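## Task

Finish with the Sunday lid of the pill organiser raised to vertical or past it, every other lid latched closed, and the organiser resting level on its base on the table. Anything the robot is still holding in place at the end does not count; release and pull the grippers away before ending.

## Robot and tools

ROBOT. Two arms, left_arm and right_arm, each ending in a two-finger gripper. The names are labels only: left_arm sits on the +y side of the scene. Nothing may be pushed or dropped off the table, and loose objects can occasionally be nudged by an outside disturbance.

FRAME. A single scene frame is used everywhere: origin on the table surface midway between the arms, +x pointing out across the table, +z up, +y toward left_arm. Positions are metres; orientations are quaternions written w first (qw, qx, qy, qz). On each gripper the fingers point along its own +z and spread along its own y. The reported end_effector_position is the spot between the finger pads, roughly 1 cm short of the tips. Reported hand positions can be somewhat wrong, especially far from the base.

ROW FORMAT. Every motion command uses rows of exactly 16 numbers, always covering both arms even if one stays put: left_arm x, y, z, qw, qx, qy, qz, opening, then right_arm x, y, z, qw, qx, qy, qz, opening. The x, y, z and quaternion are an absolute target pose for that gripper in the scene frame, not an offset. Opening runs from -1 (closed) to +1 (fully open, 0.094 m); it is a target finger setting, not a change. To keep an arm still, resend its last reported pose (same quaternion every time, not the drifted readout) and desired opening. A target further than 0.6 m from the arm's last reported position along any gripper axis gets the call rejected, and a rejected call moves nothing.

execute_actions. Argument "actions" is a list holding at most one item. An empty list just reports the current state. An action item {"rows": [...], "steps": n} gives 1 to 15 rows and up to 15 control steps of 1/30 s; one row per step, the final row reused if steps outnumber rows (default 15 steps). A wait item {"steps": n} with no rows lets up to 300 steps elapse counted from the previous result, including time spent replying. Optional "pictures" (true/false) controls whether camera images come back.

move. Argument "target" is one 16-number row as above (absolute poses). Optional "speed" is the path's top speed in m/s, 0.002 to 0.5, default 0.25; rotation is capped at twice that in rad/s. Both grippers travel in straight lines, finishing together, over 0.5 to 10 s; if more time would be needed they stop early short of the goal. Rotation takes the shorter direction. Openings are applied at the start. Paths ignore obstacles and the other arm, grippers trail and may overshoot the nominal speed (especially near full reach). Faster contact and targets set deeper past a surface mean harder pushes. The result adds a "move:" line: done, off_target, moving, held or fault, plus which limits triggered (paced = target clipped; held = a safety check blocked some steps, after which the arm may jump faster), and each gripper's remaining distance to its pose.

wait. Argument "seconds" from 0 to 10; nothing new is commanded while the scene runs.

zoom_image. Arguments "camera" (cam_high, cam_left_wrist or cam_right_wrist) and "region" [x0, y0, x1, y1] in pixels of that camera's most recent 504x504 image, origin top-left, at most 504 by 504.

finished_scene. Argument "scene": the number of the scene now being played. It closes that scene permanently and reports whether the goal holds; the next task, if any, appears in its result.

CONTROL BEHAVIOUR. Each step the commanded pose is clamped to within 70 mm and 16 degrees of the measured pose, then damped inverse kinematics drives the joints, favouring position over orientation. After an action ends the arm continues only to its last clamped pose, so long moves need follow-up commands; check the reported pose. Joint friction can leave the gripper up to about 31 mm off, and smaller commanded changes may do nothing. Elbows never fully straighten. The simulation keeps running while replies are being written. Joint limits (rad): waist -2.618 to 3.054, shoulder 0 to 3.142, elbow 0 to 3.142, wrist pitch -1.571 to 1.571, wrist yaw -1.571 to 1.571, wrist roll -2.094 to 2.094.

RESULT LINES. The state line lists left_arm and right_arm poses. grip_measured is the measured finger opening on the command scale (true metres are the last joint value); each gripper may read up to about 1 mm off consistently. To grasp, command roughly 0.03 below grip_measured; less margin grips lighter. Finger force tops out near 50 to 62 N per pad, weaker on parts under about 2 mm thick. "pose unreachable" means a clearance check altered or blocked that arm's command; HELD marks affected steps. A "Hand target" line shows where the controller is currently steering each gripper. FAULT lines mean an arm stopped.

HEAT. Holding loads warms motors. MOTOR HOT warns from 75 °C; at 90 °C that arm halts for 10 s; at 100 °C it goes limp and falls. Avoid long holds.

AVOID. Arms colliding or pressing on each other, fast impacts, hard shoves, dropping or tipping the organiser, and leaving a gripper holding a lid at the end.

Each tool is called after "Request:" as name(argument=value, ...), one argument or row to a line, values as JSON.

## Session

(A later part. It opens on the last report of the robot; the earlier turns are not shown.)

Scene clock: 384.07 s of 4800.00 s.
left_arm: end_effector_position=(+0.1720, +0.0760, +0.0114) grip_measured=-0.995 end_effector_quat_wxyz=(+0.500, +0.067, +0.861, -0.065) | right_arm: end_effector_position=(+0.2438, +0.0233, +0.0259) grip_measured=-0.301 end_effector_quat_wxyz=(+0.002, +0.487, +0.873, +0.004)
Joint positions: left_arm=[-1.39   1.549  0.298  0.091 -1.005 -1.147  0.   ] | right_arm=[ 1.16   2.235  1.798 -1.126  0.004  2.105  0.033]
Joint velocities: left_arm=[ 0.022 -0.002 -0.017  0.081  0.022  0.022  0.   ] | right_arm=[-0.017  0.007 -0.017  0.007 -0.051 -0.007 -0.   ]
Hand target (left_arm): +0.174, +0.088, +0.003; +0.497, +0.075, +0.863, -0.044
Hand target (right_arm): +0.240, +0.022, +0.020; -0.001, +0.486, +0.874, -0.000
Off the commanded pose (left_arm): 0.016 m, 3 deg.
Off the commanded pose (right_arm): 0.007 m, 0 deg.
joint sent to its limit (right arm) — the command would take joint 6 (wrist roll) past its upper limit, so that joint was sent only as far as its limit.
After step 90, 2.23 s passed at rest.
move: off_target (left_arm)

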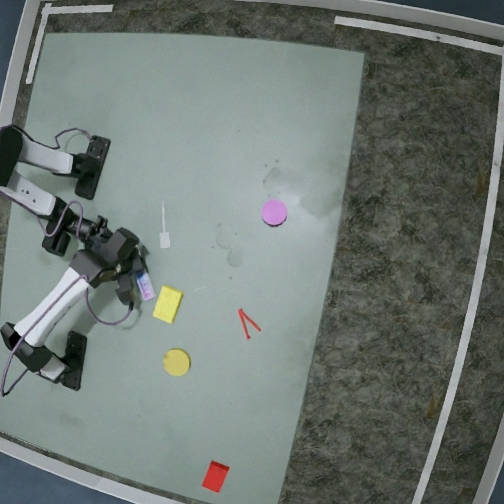

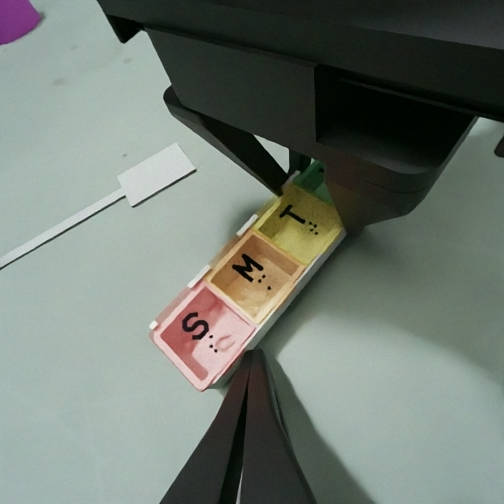

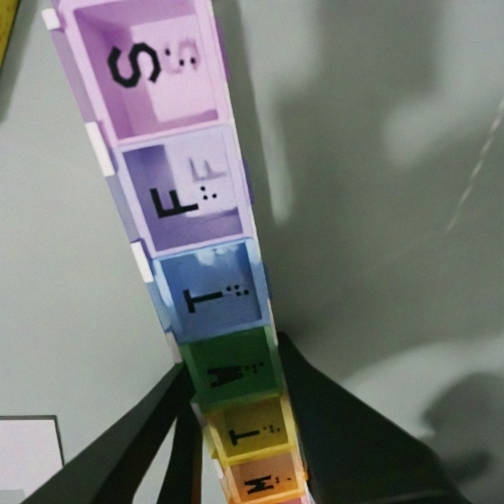

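Request:
move(
  target=[0.170,0.097,0.002,0.498,0.0755,0.863,-0.0436,-1,0.240,0.022,0.020,0,0.488,0.873,0,-0.4],
  speed=0.02,
)

Request:
zoom_image(
  camera="cam_left_wrist",
  region=[130, 200, 380, 420],
)

Scene clock: 392.80 s of 4800.00 s.
left_arm: end_effector_position=(+0.1720, +0.0803, +0.0091) grip_measured=-0.995 end_effector_quat_wxyz=(+0.499, +0.063, +0.862, -0.065) | right_arm: end_effector_position=(+0.2447, +0.0249, +0.0259) grip_measured=-0.301 end_effector_quat_wxyz=(+0.002, +0.488, +0.873, +0.007)
Joint positions: left_arm=[-1.388  1.549  0.285  0.095 -1.005 -1.16   0.   ] | right_arm=[ 1.16   2.235  1.798 -1.119  0.005  2.107  0.033]
Joint velocities: left_arm=[-0.012 -0.017 -0.012 -0.007  0.007 -0.022  0.001] | right_arm=[ 0.017  0.007 -0.002  0.022 -0.037  0.066 -0.   ]
Hand target (left_arm): +0.171, +0.097, +0.002; +0.498, +0.075, +0.863, -0.043
Hand target (right_arm): +0.240, +0.022, +0.020; -0.001, +0.486, +0.874, -0.000
Off the commanded pose (left_arm): 0.018 m, 3 deg.
Off the commanded pose (right_arm): 0.008 m, 1 deg.
joint sent to its limit (right arm) — the command would take joint 6 (wrist roll) past its upper limit, so that joint was sent only as far as its limit.
After step 90, 4.33 s passed at rest.
move: off_target (left_arm)

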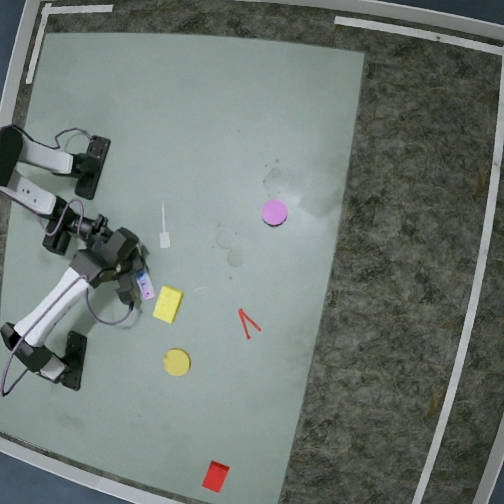

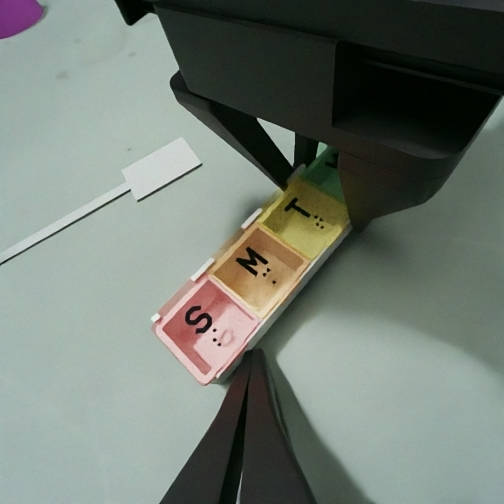

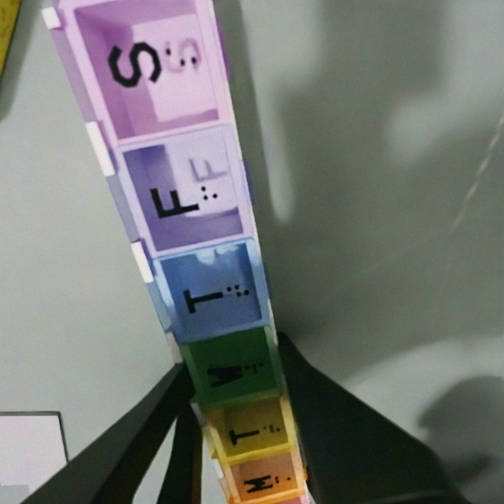

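Region (130, 200, 380, 420) of cam_left_wrist's 504x504 image, scaled by 2.016, with more detail than that image has; it fills the top 444 rows of this view, and the rest is white.

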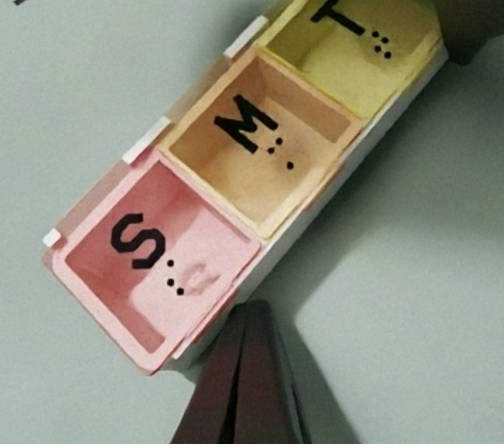

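Request:
move(
  target=[0.170,0.090,0.025,0.498,0.0755,0.863,-0.0436,-1,0.240,0.022,0.020,0,0.488,0.873,0,-0.4],
  speed=0.015,
)

Request:
zoom_image(
  camera="cam_left_wrist",
  region=[130, 200, 380, 420],
)

Scene clock: 400.47 s of 4800.00 s.
left_arm: end_effector_position=(+0.1685, +0.0907, +0.0161) grip_measured=-0.995 end_effector_quat_wxyz=(+0.488, +0.080, +0.868, -0.046) | right_arm: end_effector_position=(+0.2459, +0.0270, +0.0260) grip_measured=-0.301 end_effector_quat_wxyz=(+0.002, +0.488, +0.873, +0.012)
Joint positions: left_arm=[-1.395  1.453  0.293 -0.066 -0.985 -1.164  0.   ] | right_arm=[ 1.16   2.235  1.798 -1.109  0.005  2.107  0.033]
Joint velocities: left_arm=[ 0.012 -0.007  0.012 -0.095  0.037 -0.022 -0.001] | right_arm=[ 0.002 -0.002  0.017 -0.007  0.022  0.051  0.001]
Hand target (left_arm): +0.170, +0.090, +0.024; +0.498, +0.076, +0.863, -0.044
Hand target (right_arm): +0.240, +0.022, +0.020; -0.001, +0.486, +0.874, -0.000
Off the commanded pose (left_arm): 0.009 m, 1 deg.
Off the commanded pose (right_arm): 0.010 m, 1 deg.
joint sent to its limit (right arm) — the command would take joint 6 (wrist roll) past its upper limit, so that joint was sent only as far as its limit.
After step 90, 2.67 s passed at rest.
move: done

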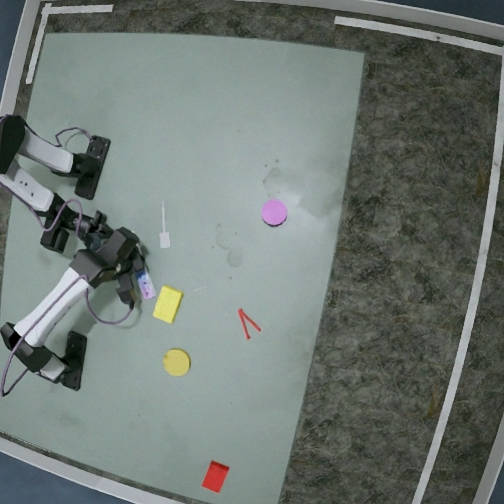

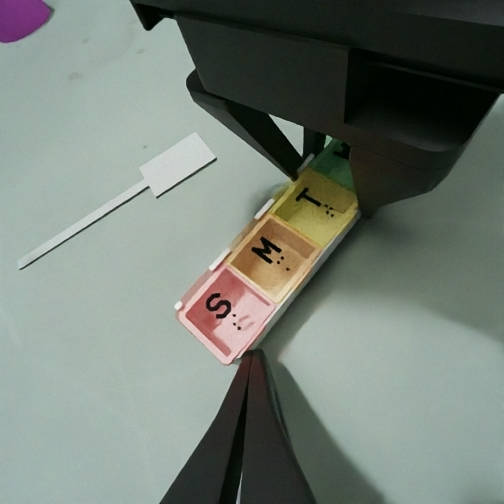

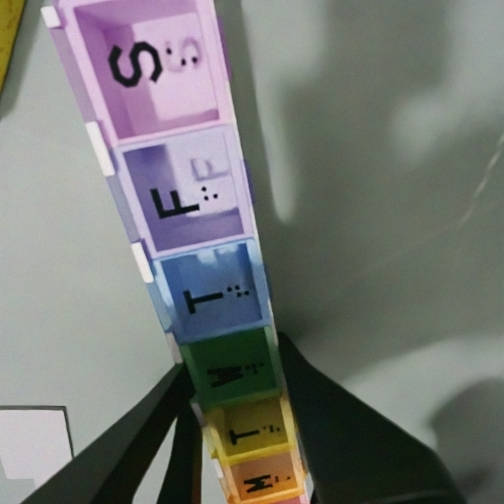

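Region (130, 200, 380, 420) of cam_left_wrist's 504x504 image, scaled by 2.016, with more detail than that image has; it fills the top 444 rows of this view, and the rest is white.

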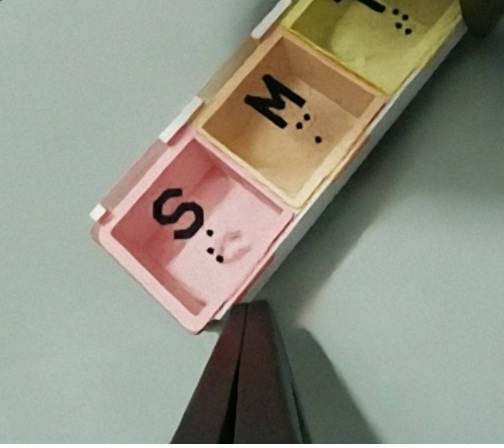

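Request:
move(
  target=[0.172,0.082,0.036,0.498,0.0755,0.863,-0.0436,-1,0.242,0.022,0.020,0,0.488,0.873,0,-0.4],
  speed=0.015,
)

Request:
zoom_image(
  camera="cam_left_wrist",
  region=[130, 200, 380, 420],
)

Scene clock: 408.20 s of 4800.00 s.
left_arm: end_effector_position=(+0.1702, +0.0850, +0.0283) grip_measured=-0.995 end_effector_quat_wxyz=(+0.494, +0.080, +0.865, -0.040) | right_arm: end_effector_position=(+0.2464, +0.0267, +0.0260) grip_measured=-0.301 end_effector_quat_wxyz=(+0.004, +0.488, +0.873, +0.012)
Joint positions: left_arm=[-1.395  1.429  0.341 -0.145 -1.    -1.165  0.   ] | right_arm=[ 1.16   2.235  1.798 -1.109  0.008  2.107  0.033]
Joint velocities: left_arm=[ 0.012 -0.007 -0.002 -0.037  0.022 -0.022  0.   ] | right_arm=[-0.017  0.007  0.002  0.007 -0.007 -0.081  0.   ]
Hand target (left_arm): +0.172, +0.082, +0.036; +0.498, +0.076, +0.863, -0.044
Hand target (right_arm): +0.242, +0.022, +0.020; +0.000, +0.488, +0.873, -0.000
Off the commanded pose (left_arm): 0.008 m, 1 deg.
Off the commanded pose (right_arm): 0.009 m, 1 deg.
joint sent to its limit (right arm) — the command would take joint 6 (wrist roll) past its upper limit, so that joint was sent only as far as its limit.
After step 90, 2.83 s passed at rest.
move: done

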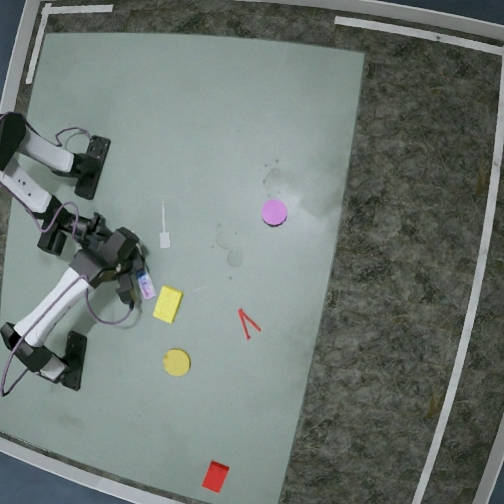

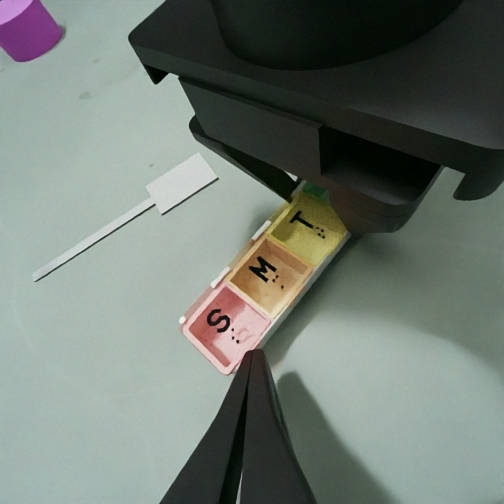

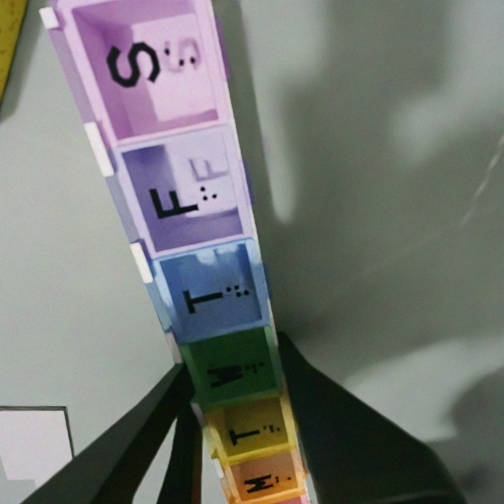

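Region (130, 200, 380, 420) of cam_left_wrist's 504x504 image, scaled by 2.016, with more detail than that image has; it fills the top 444 rows of this view, and the rest is white.

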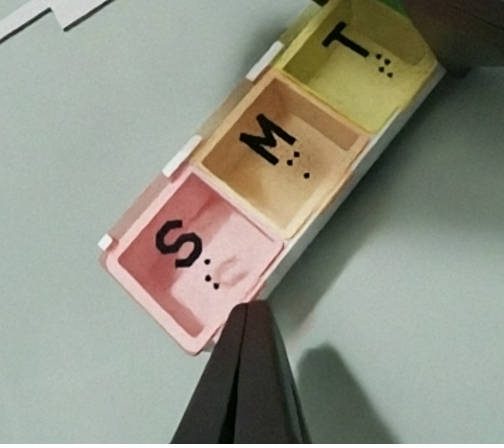

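Request:
move(
  target=[0.145,0.085,0.04,0.463,-0.045,0.884,0.043,-1,0.242,0.022,0.020,0,0.488,0.873,0,-0.4],
  speed=0.08,
)

Request:
move(
  target=[0.158,0.086,0.004,0.463,-0.045,0.884,0.043,-1,0.242,0.022,0.020,0,0.488,0.873,0,-0.4],
  speed=0.05,
)

Scene clock: 431.87 s of 4800.00 s.
left_arm: end_effector_position=(+0.1491, +0.0881, +0.0458) grip_measured=-0.995 end_effector_quat_wxyz=(+0.467, -0.054, +0.882, +0.035) | right_arm: end_effector_position=(+0.2464, +0.0267, +0.0260) grip_measured=-0.301 end_effector_quat_wxyz=(+0.004, +0.488, +0.873, +0.012)
Joint positions: left_arm=[-1.477  1.656  0.715 -0.891 -0.951 -1.875  0.   ] | right_arm=[ 1.16   2.235  1.798 -1.109  0.008  2.107  0.033]
Joint velocities: left_arm=[-0.017  0.012 -0.012 -0.066  0.007 -0.051  0.   ] | right_arm=[-0.012 -0.012 -0.002  0.007  0.051  0.037 -0.001]
Hand target (left_arm): +0.146, +0.086, +0.043; +0.463, -0.048, +0.884, +0.044
Hand target (right_arm): +0.242, +0.022, +0.020; +0.000, +0.488, +0.873, -0.000
Off the commanded pose (left_arm): 0.008 m, 1 deg.
Off the commanded pose (right_arm): 0.009 m, 1 deg.
joint sent to its limit (right arm) — the command would take joint 6 (wrist roll) past its upper limit, so that joint was sent only as far as its limit.
After step 90, 18.23 s passed at rest.
move: done

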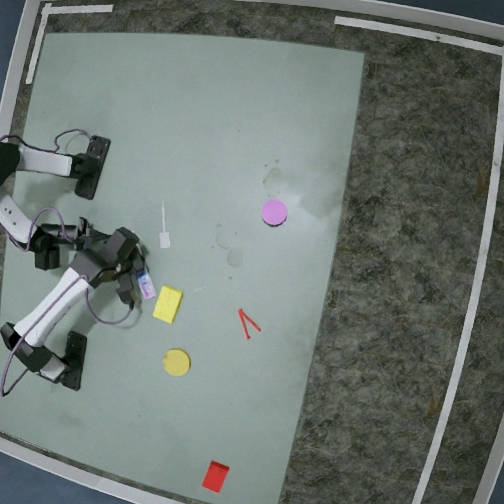

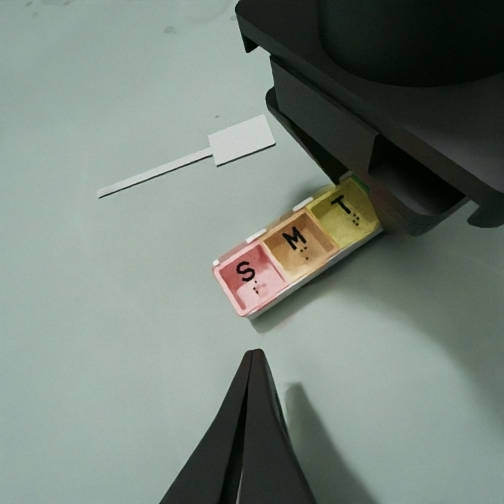

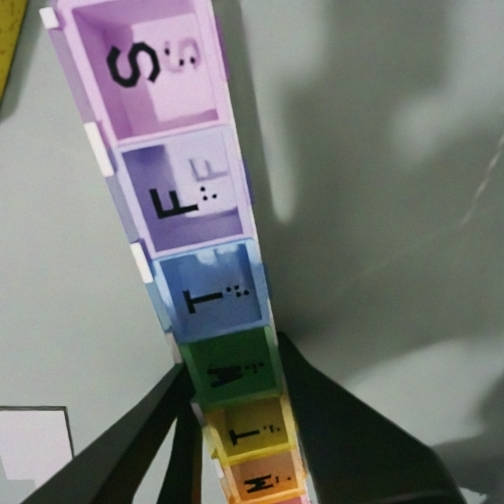

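Scene clock: 433.20 s of 4800.00 s.
left_arm: end_effector_position=(+0.1552, +0.0765, +0.0135) grip_measured=-0.995 end_effector_quat_wxyz=(+0.462, -0.051, +0.885, +0.025) | right_arm: end_effector_position=(+0.2464, +0.0267, +0.0260) grip_measured=-0.301 end_effector_quat_wxyz=(+0.004, +0.488, +0.873, +0.012)
Joint positions: left_arm=[-1.445  1.758  0.674 -0.665 -0.951 -1.793  0.   ] | right_arm=[ 1.16   2.235  1.798 -1.109  0.008  2.107  0.033]
Joint velocities: left_arm=[-0.012  0.002 -0.017 -0.007 -0.022 -0.125 -0.   ] | right_arm=[ 0.002 -0.007 -0.007  0.037  0.022  0.022 -0.   ]
Hand target (left_arm): +0.157, +0.086, +0.005; +0.463, -0.045, +0.884, +0.043
Hand target (right_arm): +0.242, +0.022, +0.020; +0.000, +0.488, +0.873, -0.000
Off the commanded pose (left_arm): 0.014 m, 2 deg.
Off the commanded pose (right_arm): 0.009 m, 1 deg.
joint sent to its limit (right arm) — the command would take joint 6 (wrist roll) past its upper limit, so that joint was sent only as far as its limit.
move: off_target (left_arm)

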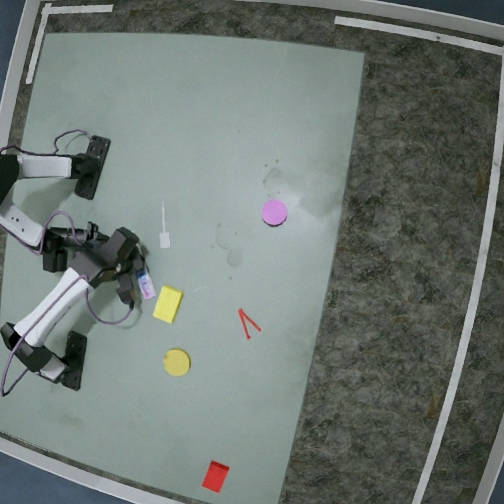

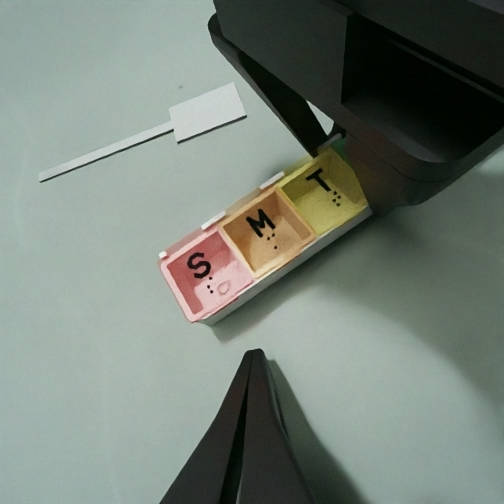

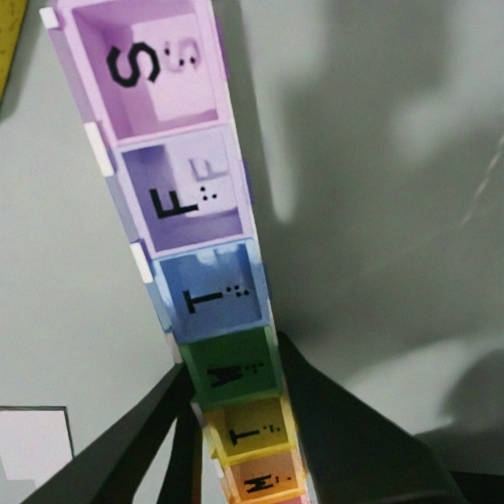

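Request:
move(
  target=[0.160,0.100,0.006,0.463,-0.045,0.884,0.043,-1,0.242,0.022,0.020,0,0.488,0.873,0,-0.4],
  speed=0.03,
)

Scene clock: 441.50 s of 4800.00 s.
left_arm: end_effector_position=(+0.1603, +0.0924, +0.0110) grip_measured=-0.995 end_effector_quat_wxyz=(+0.477, -0.039, +0.877, +0.043) | right_arm: end_effector_position=(+0.2464, +0.0267, +0.0260) grip_measured=-0.301 end_effector_quat_wxyz=(+0.004, +0.488, +0.873, +0.012)
Joint positions: left_arm=[-1.437  1.758  0.623 -0.649 -0.985 -1.78   0.   ] | right_arm=[ 1.16   2.235  1.798 -1.109  0.008  2.107  0.033]
Joint velocities: left_arm=[ 0.007 -0.007 -0.017 -0.037 -0.037 -0.022 -0.   ] | right_arm=[ 0.012  0.012  0.002  0.022  0.022 -0.051 -0.001]
Hand target (left_arm): +0.160, +0.100, +0.006; +0.463, -0.046, +0.884, +0.044
Hand target (right_arm): +0.242, +0.022, +0.020; +0.000, +0.488, +0.873, -0.000
Off the commanded pose (left_arm): 0.009 m, 2 deg.
Off the commanded pose (right_arm): 0.009 m, 1 deg.
joint sent to its limit (right arm) — the command would take joint 6 (wrist roll) past its upper limit, so that joint was sent only as far as its limit.
After step 90, 4.20 s passed at rest.
move: done

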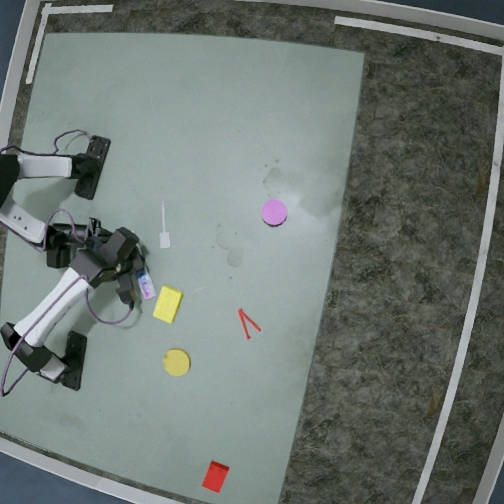

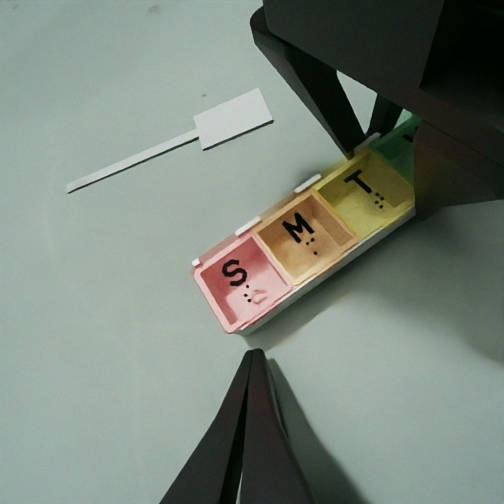

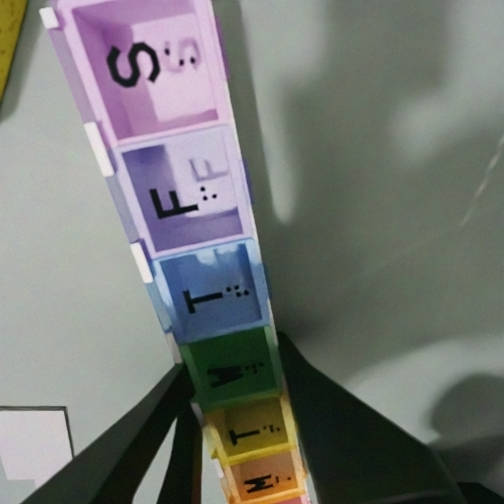

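Request:
move(
  target=[0.173,0.088,0.005,0.463,-0.045,0.884,0.043,-1,0.242,0.022,0.020,0,0.488,0.873,0,-0.4],
  speed=0.02,
)

Request:
zoom_image(
  camera="cam_left_wrist",
  region=[130, 200, 380, 420],
)

Scene clock: 453.27 s of 4800.00 s.
left_arm: end_effector_position=(+0.1717, +0.0885, +0.0107) grip_measured=-0.995 end_effector_quat_wxyz=(+0.479, -0.032, +0.876, +0.049) | right_arm: end_effector_position=(+0.2475, +0.0269, +0.0260) grip_measured=-0.301 end_effector_quat_wxyz=(+0.007, +0.488, +0.873, +0.014)
Joint positions: left_arm=[-1.385  1.758  0.623 -0.581 -0.997 -1.678  0.   ] | right_arm=[ 1.16   2.235  1.798 -1.106  0.014  2.107  0.033]
Joint velocities: left_arm=[ 0.007  0.022 -0.007  0.022 -0.022  0.037 -0.   ] | right_arm=[-0.022 -0.017 -0.002 -0.022  0.051 -0.037 -0.001]
Hand target (left_arm): +0.172, +0.088, +0.005; +0.463, -0.045, +0.884, +0.043
Hand target (right_arm): +0.242, +0.022, +0.020; +0.000, +0.488, +0.873, +0.000
Off the commanded pose (left_arm): 0.006 m, 3 deg.
Off the commanded pose (right_arm): 0.009 m, 2 deg.
joint sent to its limit (right arm) — the command would take joint 6 (wrist roll) past its upper limit, so that joint was sent only as far as its limit.
After step 90, 7.67 s passed at rest.
move: off_target (left_arm)

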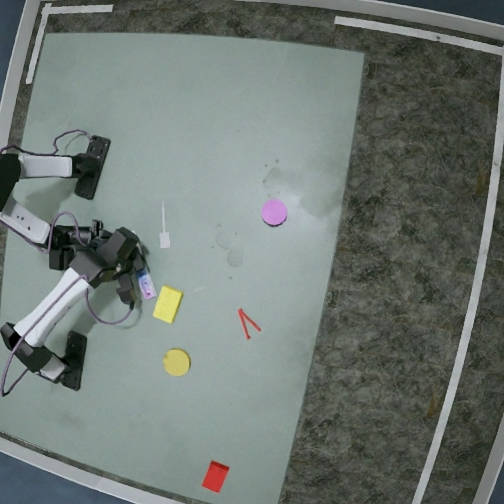

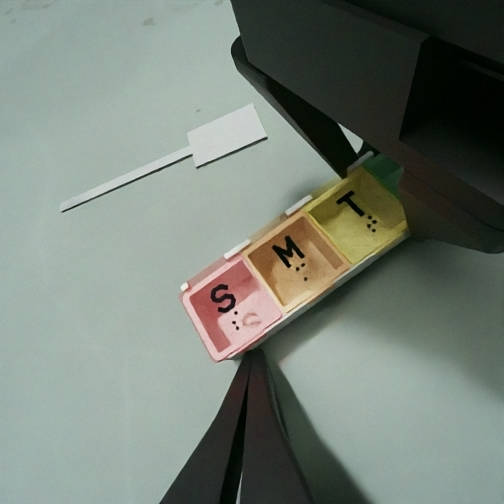

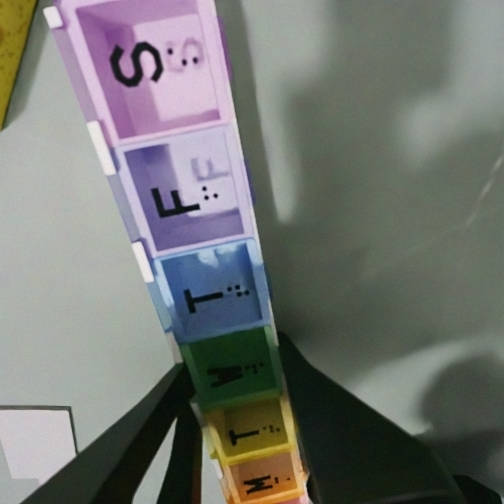

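Region (130, 200, 380, 420) of cam_left_wrist's 504x504 image, scaled by 2.016, with more detail than that image has; it fills the top 444 rows of this view, and the rest is white.

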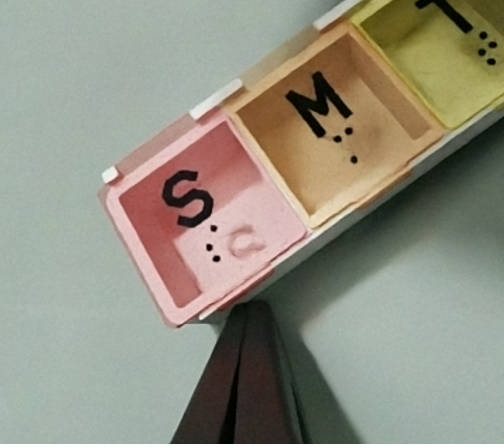

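Request:
move(
  target=[0.174,0.083,0.024,0.463,-0.045,0.884,0.043,-1,0.242,0.022,0.020,0,0.488,0.873,0,-0.4],
  speed=0.015,
)

Request:
zoom_image(
  camera="cam_left_wrist",
  region=[130, 200, 380, 420],
)

Scene clock: 465.87 s of 4800.00 s.
left_arm: end_effector_position=(+0.1722, +0.0853, +0.0184) grip_measured=-0.995 end_effector_quat_wxyz=(+0.467, -0.039, +0.882, +0.044) | right_arm: end_effector_position=(+0.2479, +0.0268, +0.0260) grip_measured=-0.301 end_effector_quat_wxyz=(+0.007, +0.488, +0.873, +0.014)
Joint positions: left_arm=[-1.372  1.717  0.643 -0.614 -0.973 -1.664  0.   ] | right_arm=[ 1.16   2.235  1.798 -1.106  0.016  2.107  0.033]
Joint velocities: left_arm=[ 0.002  0.002  0.007  0.037 -0.037 -0.007 -0.   ] | right_arm=[-0.012 -0.012  0.007 -0.007 -0.022  0.007 -0.001]
Hand target (left_arm): +0.174, +0.083, +0.024; +0.463, -0.045, +0.884, +0.042
Hand target (right_arm): +0.242, +0.022, +0.020; +0.000, +0.488, +0.873, -0.000
Off the commanded pose (left_arm): 0.006 m, 1 deg.
Off the commanded pose (right_arm): 0.010 m, 2 deg.
joint sent to its limit (right arm) — the command would take joint 6 (wrist roll) past its upper limit, so that joint was sent only as far as its limit.
After step 90, 7.80 s passed at rest.
move: done

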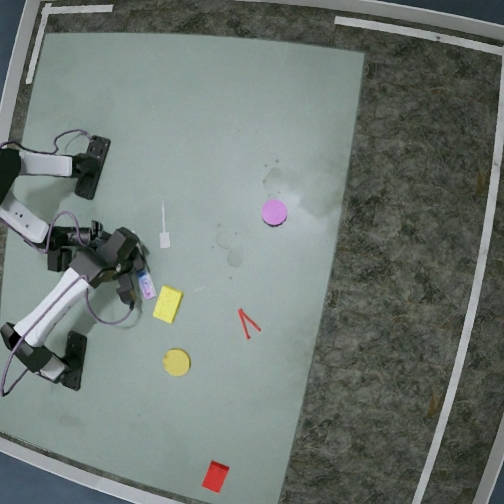

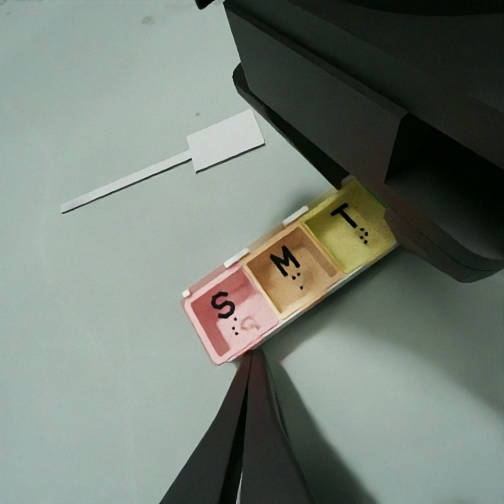

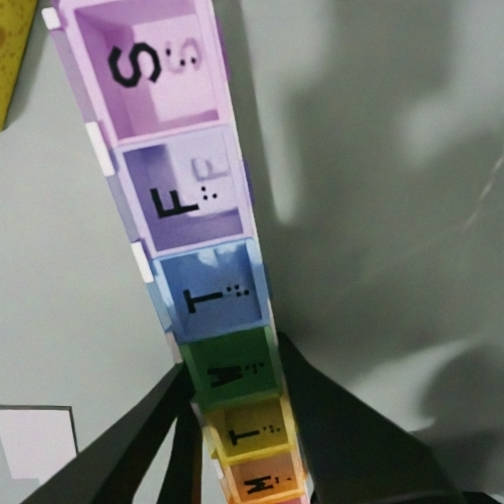

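Region (130, 200, 380, 420) of cam_left_wrist's 504x504 image, scaled by 2.016, with more detail than that image has; it fills the top 444 rows of this view, and the rest is white.

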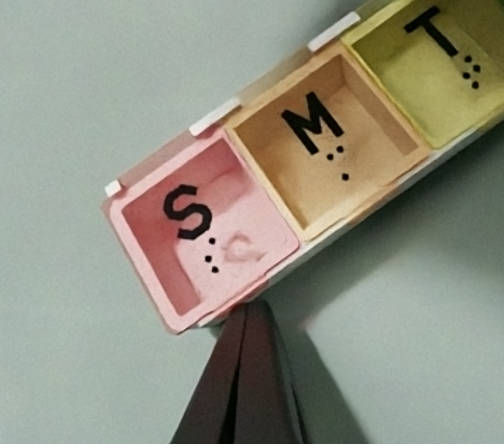

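Engaged under the tab. Continue lifting.

Request:
move(
  target=[0.175,0.082,0.036,0.463,-0.045,0.884,0.043,-1,0.242,0.022,0.018,0,0.488,0.873,0,-0.4],
  speed=0.015,
)

Request:
zoom_image(
  camera="cam_left_wrist",
  region=[130, 200, 380, 420],
)

Scene clock: 471.87 s of 4800.00 s.
left_arm: end_effector_position=(+0.1721, +0.0846, +0.0281) grip_measured=-0.995 end_effector_quat_wxyz=(+0.461, -0.040, +0.885, +0.045) | right_arm: end_effector_position=(+0.2479, +0.0268, +0.0260) grip_measured=-0.301 end_effector_quat_wxyz=(+0.007, +0.488, +0.873, +0.014)
Joint positions: left_arm=[-1.366  1.68   0.666 -0.671 -0.959 -1.657  0.   ] | right_arm=[ 1.16   2.235  1.798 -1.106  0.016  2.107  0.033]
Joint velocities: left_arm=[ 0.002 -0.012  0.002 -0.081  0.007 -0.007 -0.001] | right_arm=[-0.007  0.022 -0.002  0.066  0.051 -0.022  0.001]
Hand target (left_arm): +0.175, +0.082, +0.036; +0.463, -0.045, +0.884, +0.043
Hand target (right_arm): +0.242, +0.022, +0.018; +0.000, +0.488, +0.873, -0.000
Off the commanded pose (left_arm): 0.009 m, 1 deg.
Off the commanded pose (right_arm): 0.011 m, 2 deg.
joint sent to its limit (right arm) — the command would take joint 6 (wrist roll) past its upper limit, so that joint was sent only as far as its limit.
After step 90, 1.57 s passed at rest.
move: off_target (right_arm)

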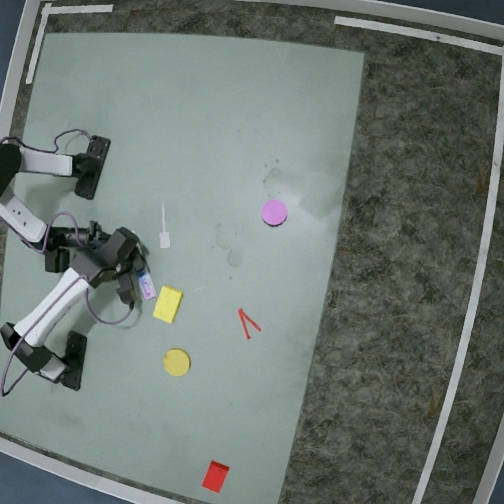

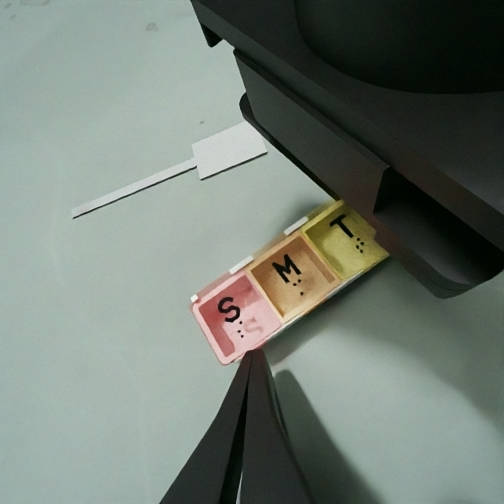

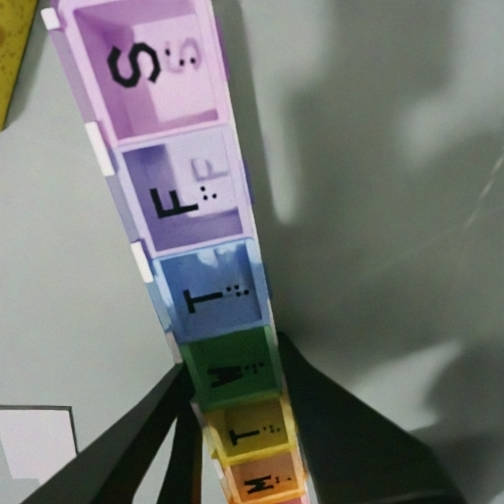

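Region (130, 200, 380, 420) of cam_left_wrist's 504x504 image, scaled by 2.016, with more detail than that image has; it fills the top 444 rows of this view, and the rest is white.

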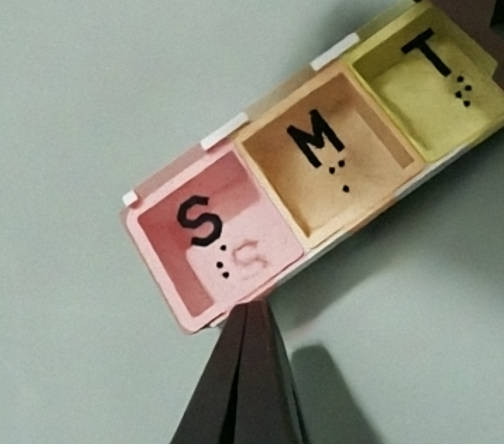

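Request:
move(
  target=[0.160,0.090,0.030,0.453,-0.135,0.877,0.07,-1,0.238,0.018,0.018,0,0.488,0.873,0,-0.4],
  speed=0.05,
)

Request:
move(
  target=[0.160,0.092,0.003,0.453,-0.135,0.877,0.07,-1,0.238,0.018,0.018,0,0.488,0.873,0,-0.4],
  speed=0.04,
)

Scene clock: 493.60 s of 4800.00 s.
left_arm: end_effector_position=(+0.1637, +0.0919, +0.0349) grip_measured=-0.995 end_effector_quat_wxyz=(+0.458, -0.141, +0.876, +0.061) | right_arm: end_effector_position=(+0.2472, +0.0258, +0.0262) grip_measured=-0.301 end_effector_quat_wxyz=(+0.007, +0.488, +0.873, +0.018)
Joint positions: left_arm=[-1.385  1.763  0.788 -0.929 -0.918 -2.01   0.   ] | right_arm=[ 1.16   2.221  1.774 -1.088  0.015  2.107  0.033]
Joint velocities: left_arm=[ 0.002  0.012 -0.002 -0.037  0.051 -0.066 -0.   ] | right_arm=[-0.012 -0.012 -0.007  0.007  0.037  0.007  0.   ]
Hand target (left_arm): +0.160, +0.090, +0.031; +0.454, -0.136, +0.878, +0.070
Hand target (right_arm): +0.238, +0.018, +0.018; -0.000, +0.486, +0.874, -0.000
Off the commanded pose (left_arm): 0.006 m, 1 deg.
Off the commanded pose (right_arm): 0.015 m, 2 deg.
joint sent to its limit (right arm) — the command would take joint 6 (wrist roll) past its upper limit, so that joint was sent only as far as its limit.
After step 90, 16.47 s passed at rest.
move: off_target (right_arm)

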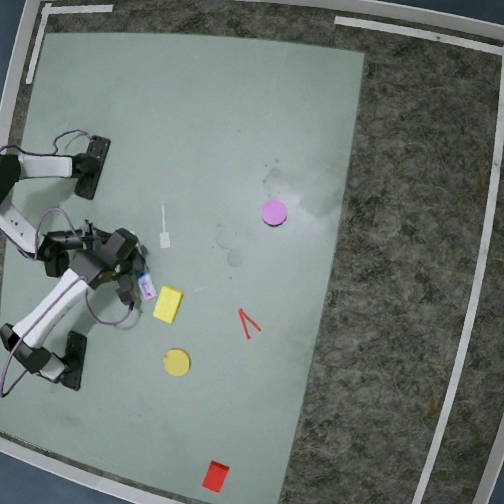

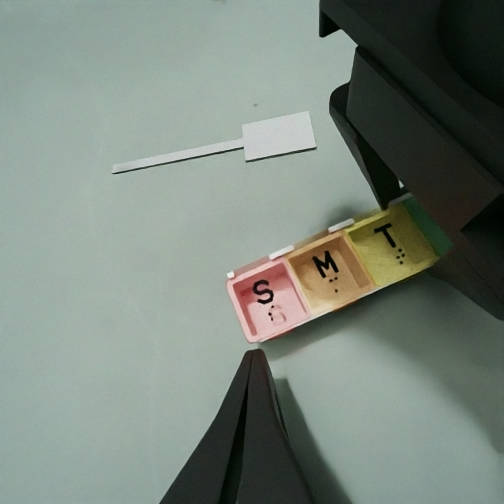

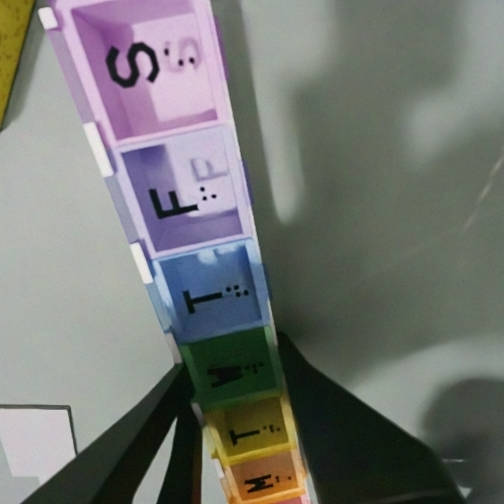

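Scene clock: 494.73 s of 4800.00 s.
left_arm: end_effector_position=(+0.1639, +0.0847, +0.0149) grip_measured=-0.995 end_effector_quat_wxyz=(+0.457, -0.143, +0.876, +0.058) | right_arm: end_effector_position=(+0.2472, +0.0258, +0.0262) grip_measured=-0.301 end_effector_quat_wxyz=(+0.007, +0.488, +0.873, +0.018)
Joint positions: left_arm=[-1.385  1.844  0.788 -0.844 -0.917 -2.013  0.   ] | right_arm=[ 1.16   2.221  1.774 -1.088  0.015  2.107  0.033]
Joint velocities: left_arm=[-0.002 -0.007 -0.012  0.007  0.007  0.037  0.   ] | right_arm=[ 0.002  0.007 -0.002  0.125 -0.022 -0.11  -0.   ]
Hand target (left_arm): +0.160, +0.092, +0.004; +0.454, -0.135, +0.878, +0.070
Hand target (right_arm): +0.238, +0.018, +0.018; -0.000, +0.486, +0.874, -0.000
Off the commanded pose (left_arm): 0.014 m, 2 deg.
Off the commanded pose (right_arm): 0.015 m, 2 deg.
joint sent to its limit (right arm) — the command would take joint 6 (wrist roll) past its upper limit, so that joint was sent only as far as its limit.
move: off_target (left_arm, right_arm)

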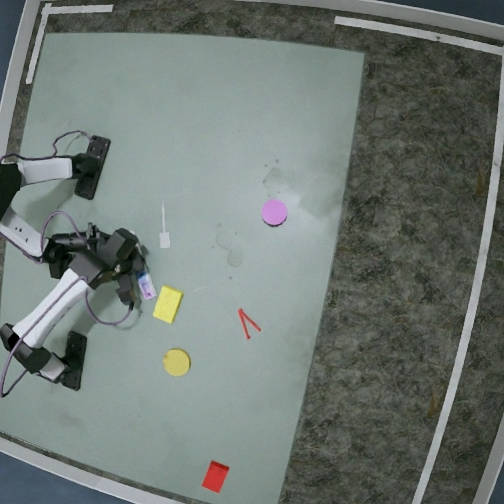

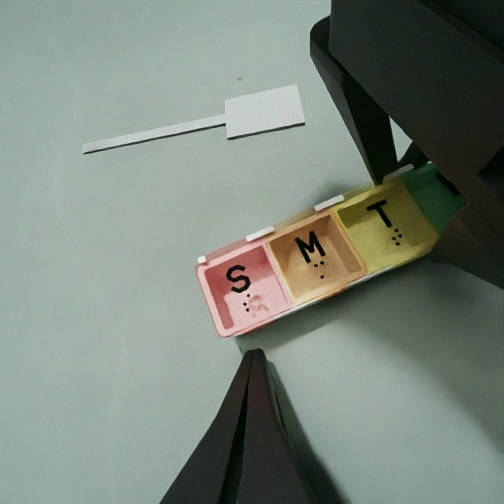

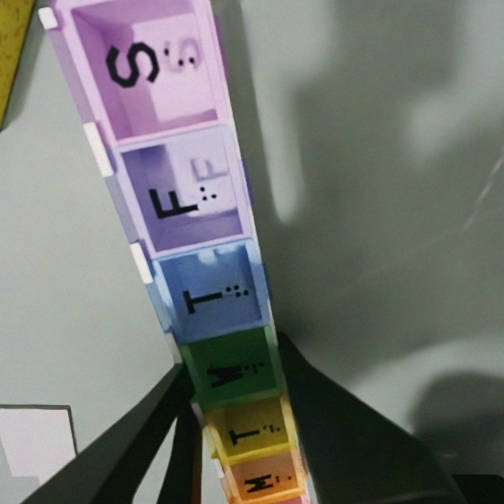

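Request:
move(
  target=[0.176,0.096,0.001,0.453,-0.135,0.877,0.07,-1,0.238,0.018,0.018,0,0.488,0.873,0,-0.4],
  speed=0.02,
)

Request:
zoom_image(
  camera="cam_left_wrist",
  region=[130, 200, 380, 420],
)

Scene clock: 500.77 s of 4800.00 s.
left_arm: end_effector_position=(+0.1738, +0.0856, +0.0117) grip_measured=-0.995 end_effector_quat_wxyz=(+0.465, -0.127, +0.874, +0.060) | right_arm: end_effector_position=(+0.2483, +0.0261, +0.0263) grip_measured=-0.301 end_effector_quat_wxyz=(+0.009, +0.488, +0.873, +0.020)
Joint positions: left_arm=[-1.353  1.844  0.759 -0.767 -0.949 -1.928  0.   ] | right_arm=[ 1.16   2.221  1.774 -1.084  0.02   2.107  0.033]
Joint velocities: left_arm=[ 0.007 -0.002 -0.017  0.051 -0.007 -0.007  0.001] | right_arm=[-0.012 -0.002 -0.002  0.037  0.022 -0.037 -0.   ]
Hand target (left_arm): +0.175, +0.096, +0.002; +0.453, -0.135, +0.878, +0.070
Hand target (right_arm): +0.238, +0.018, +0.018; -0.001, +0.486, +0.874, -0.000
Off the commanded pose (left_arm): 0.015 m, 2 deg.
Off the commanded pose (right_arm): 0.016 m, 3 deg.
joint sent to its limit (right arm) — the command would take joint 6 (wrist roll) past its upper limit, so that joint was sent only as far as its limit.
After step 90, 1.73 s passed at rest.
move: off_target (left_arm, right_arm)

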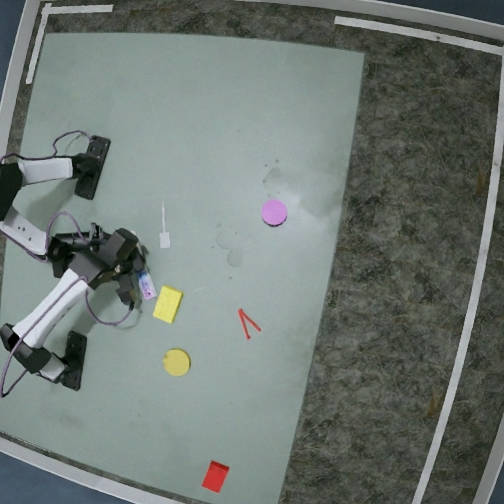

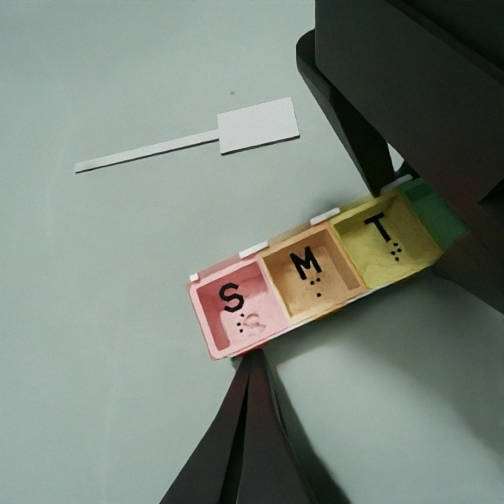

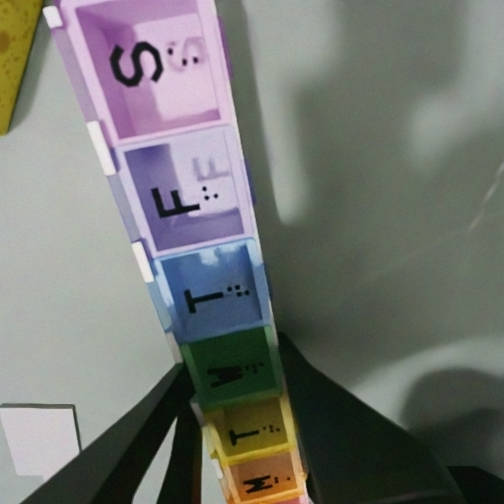

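Region (130, 200, 380, 420) of cam_left_wrist's 504x504 image, scaled by 2.016, with more detail than that image has; it fills the top 444 rows of this view, and the rest is white.

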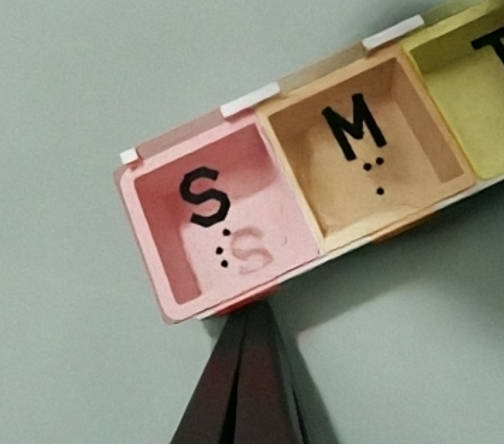

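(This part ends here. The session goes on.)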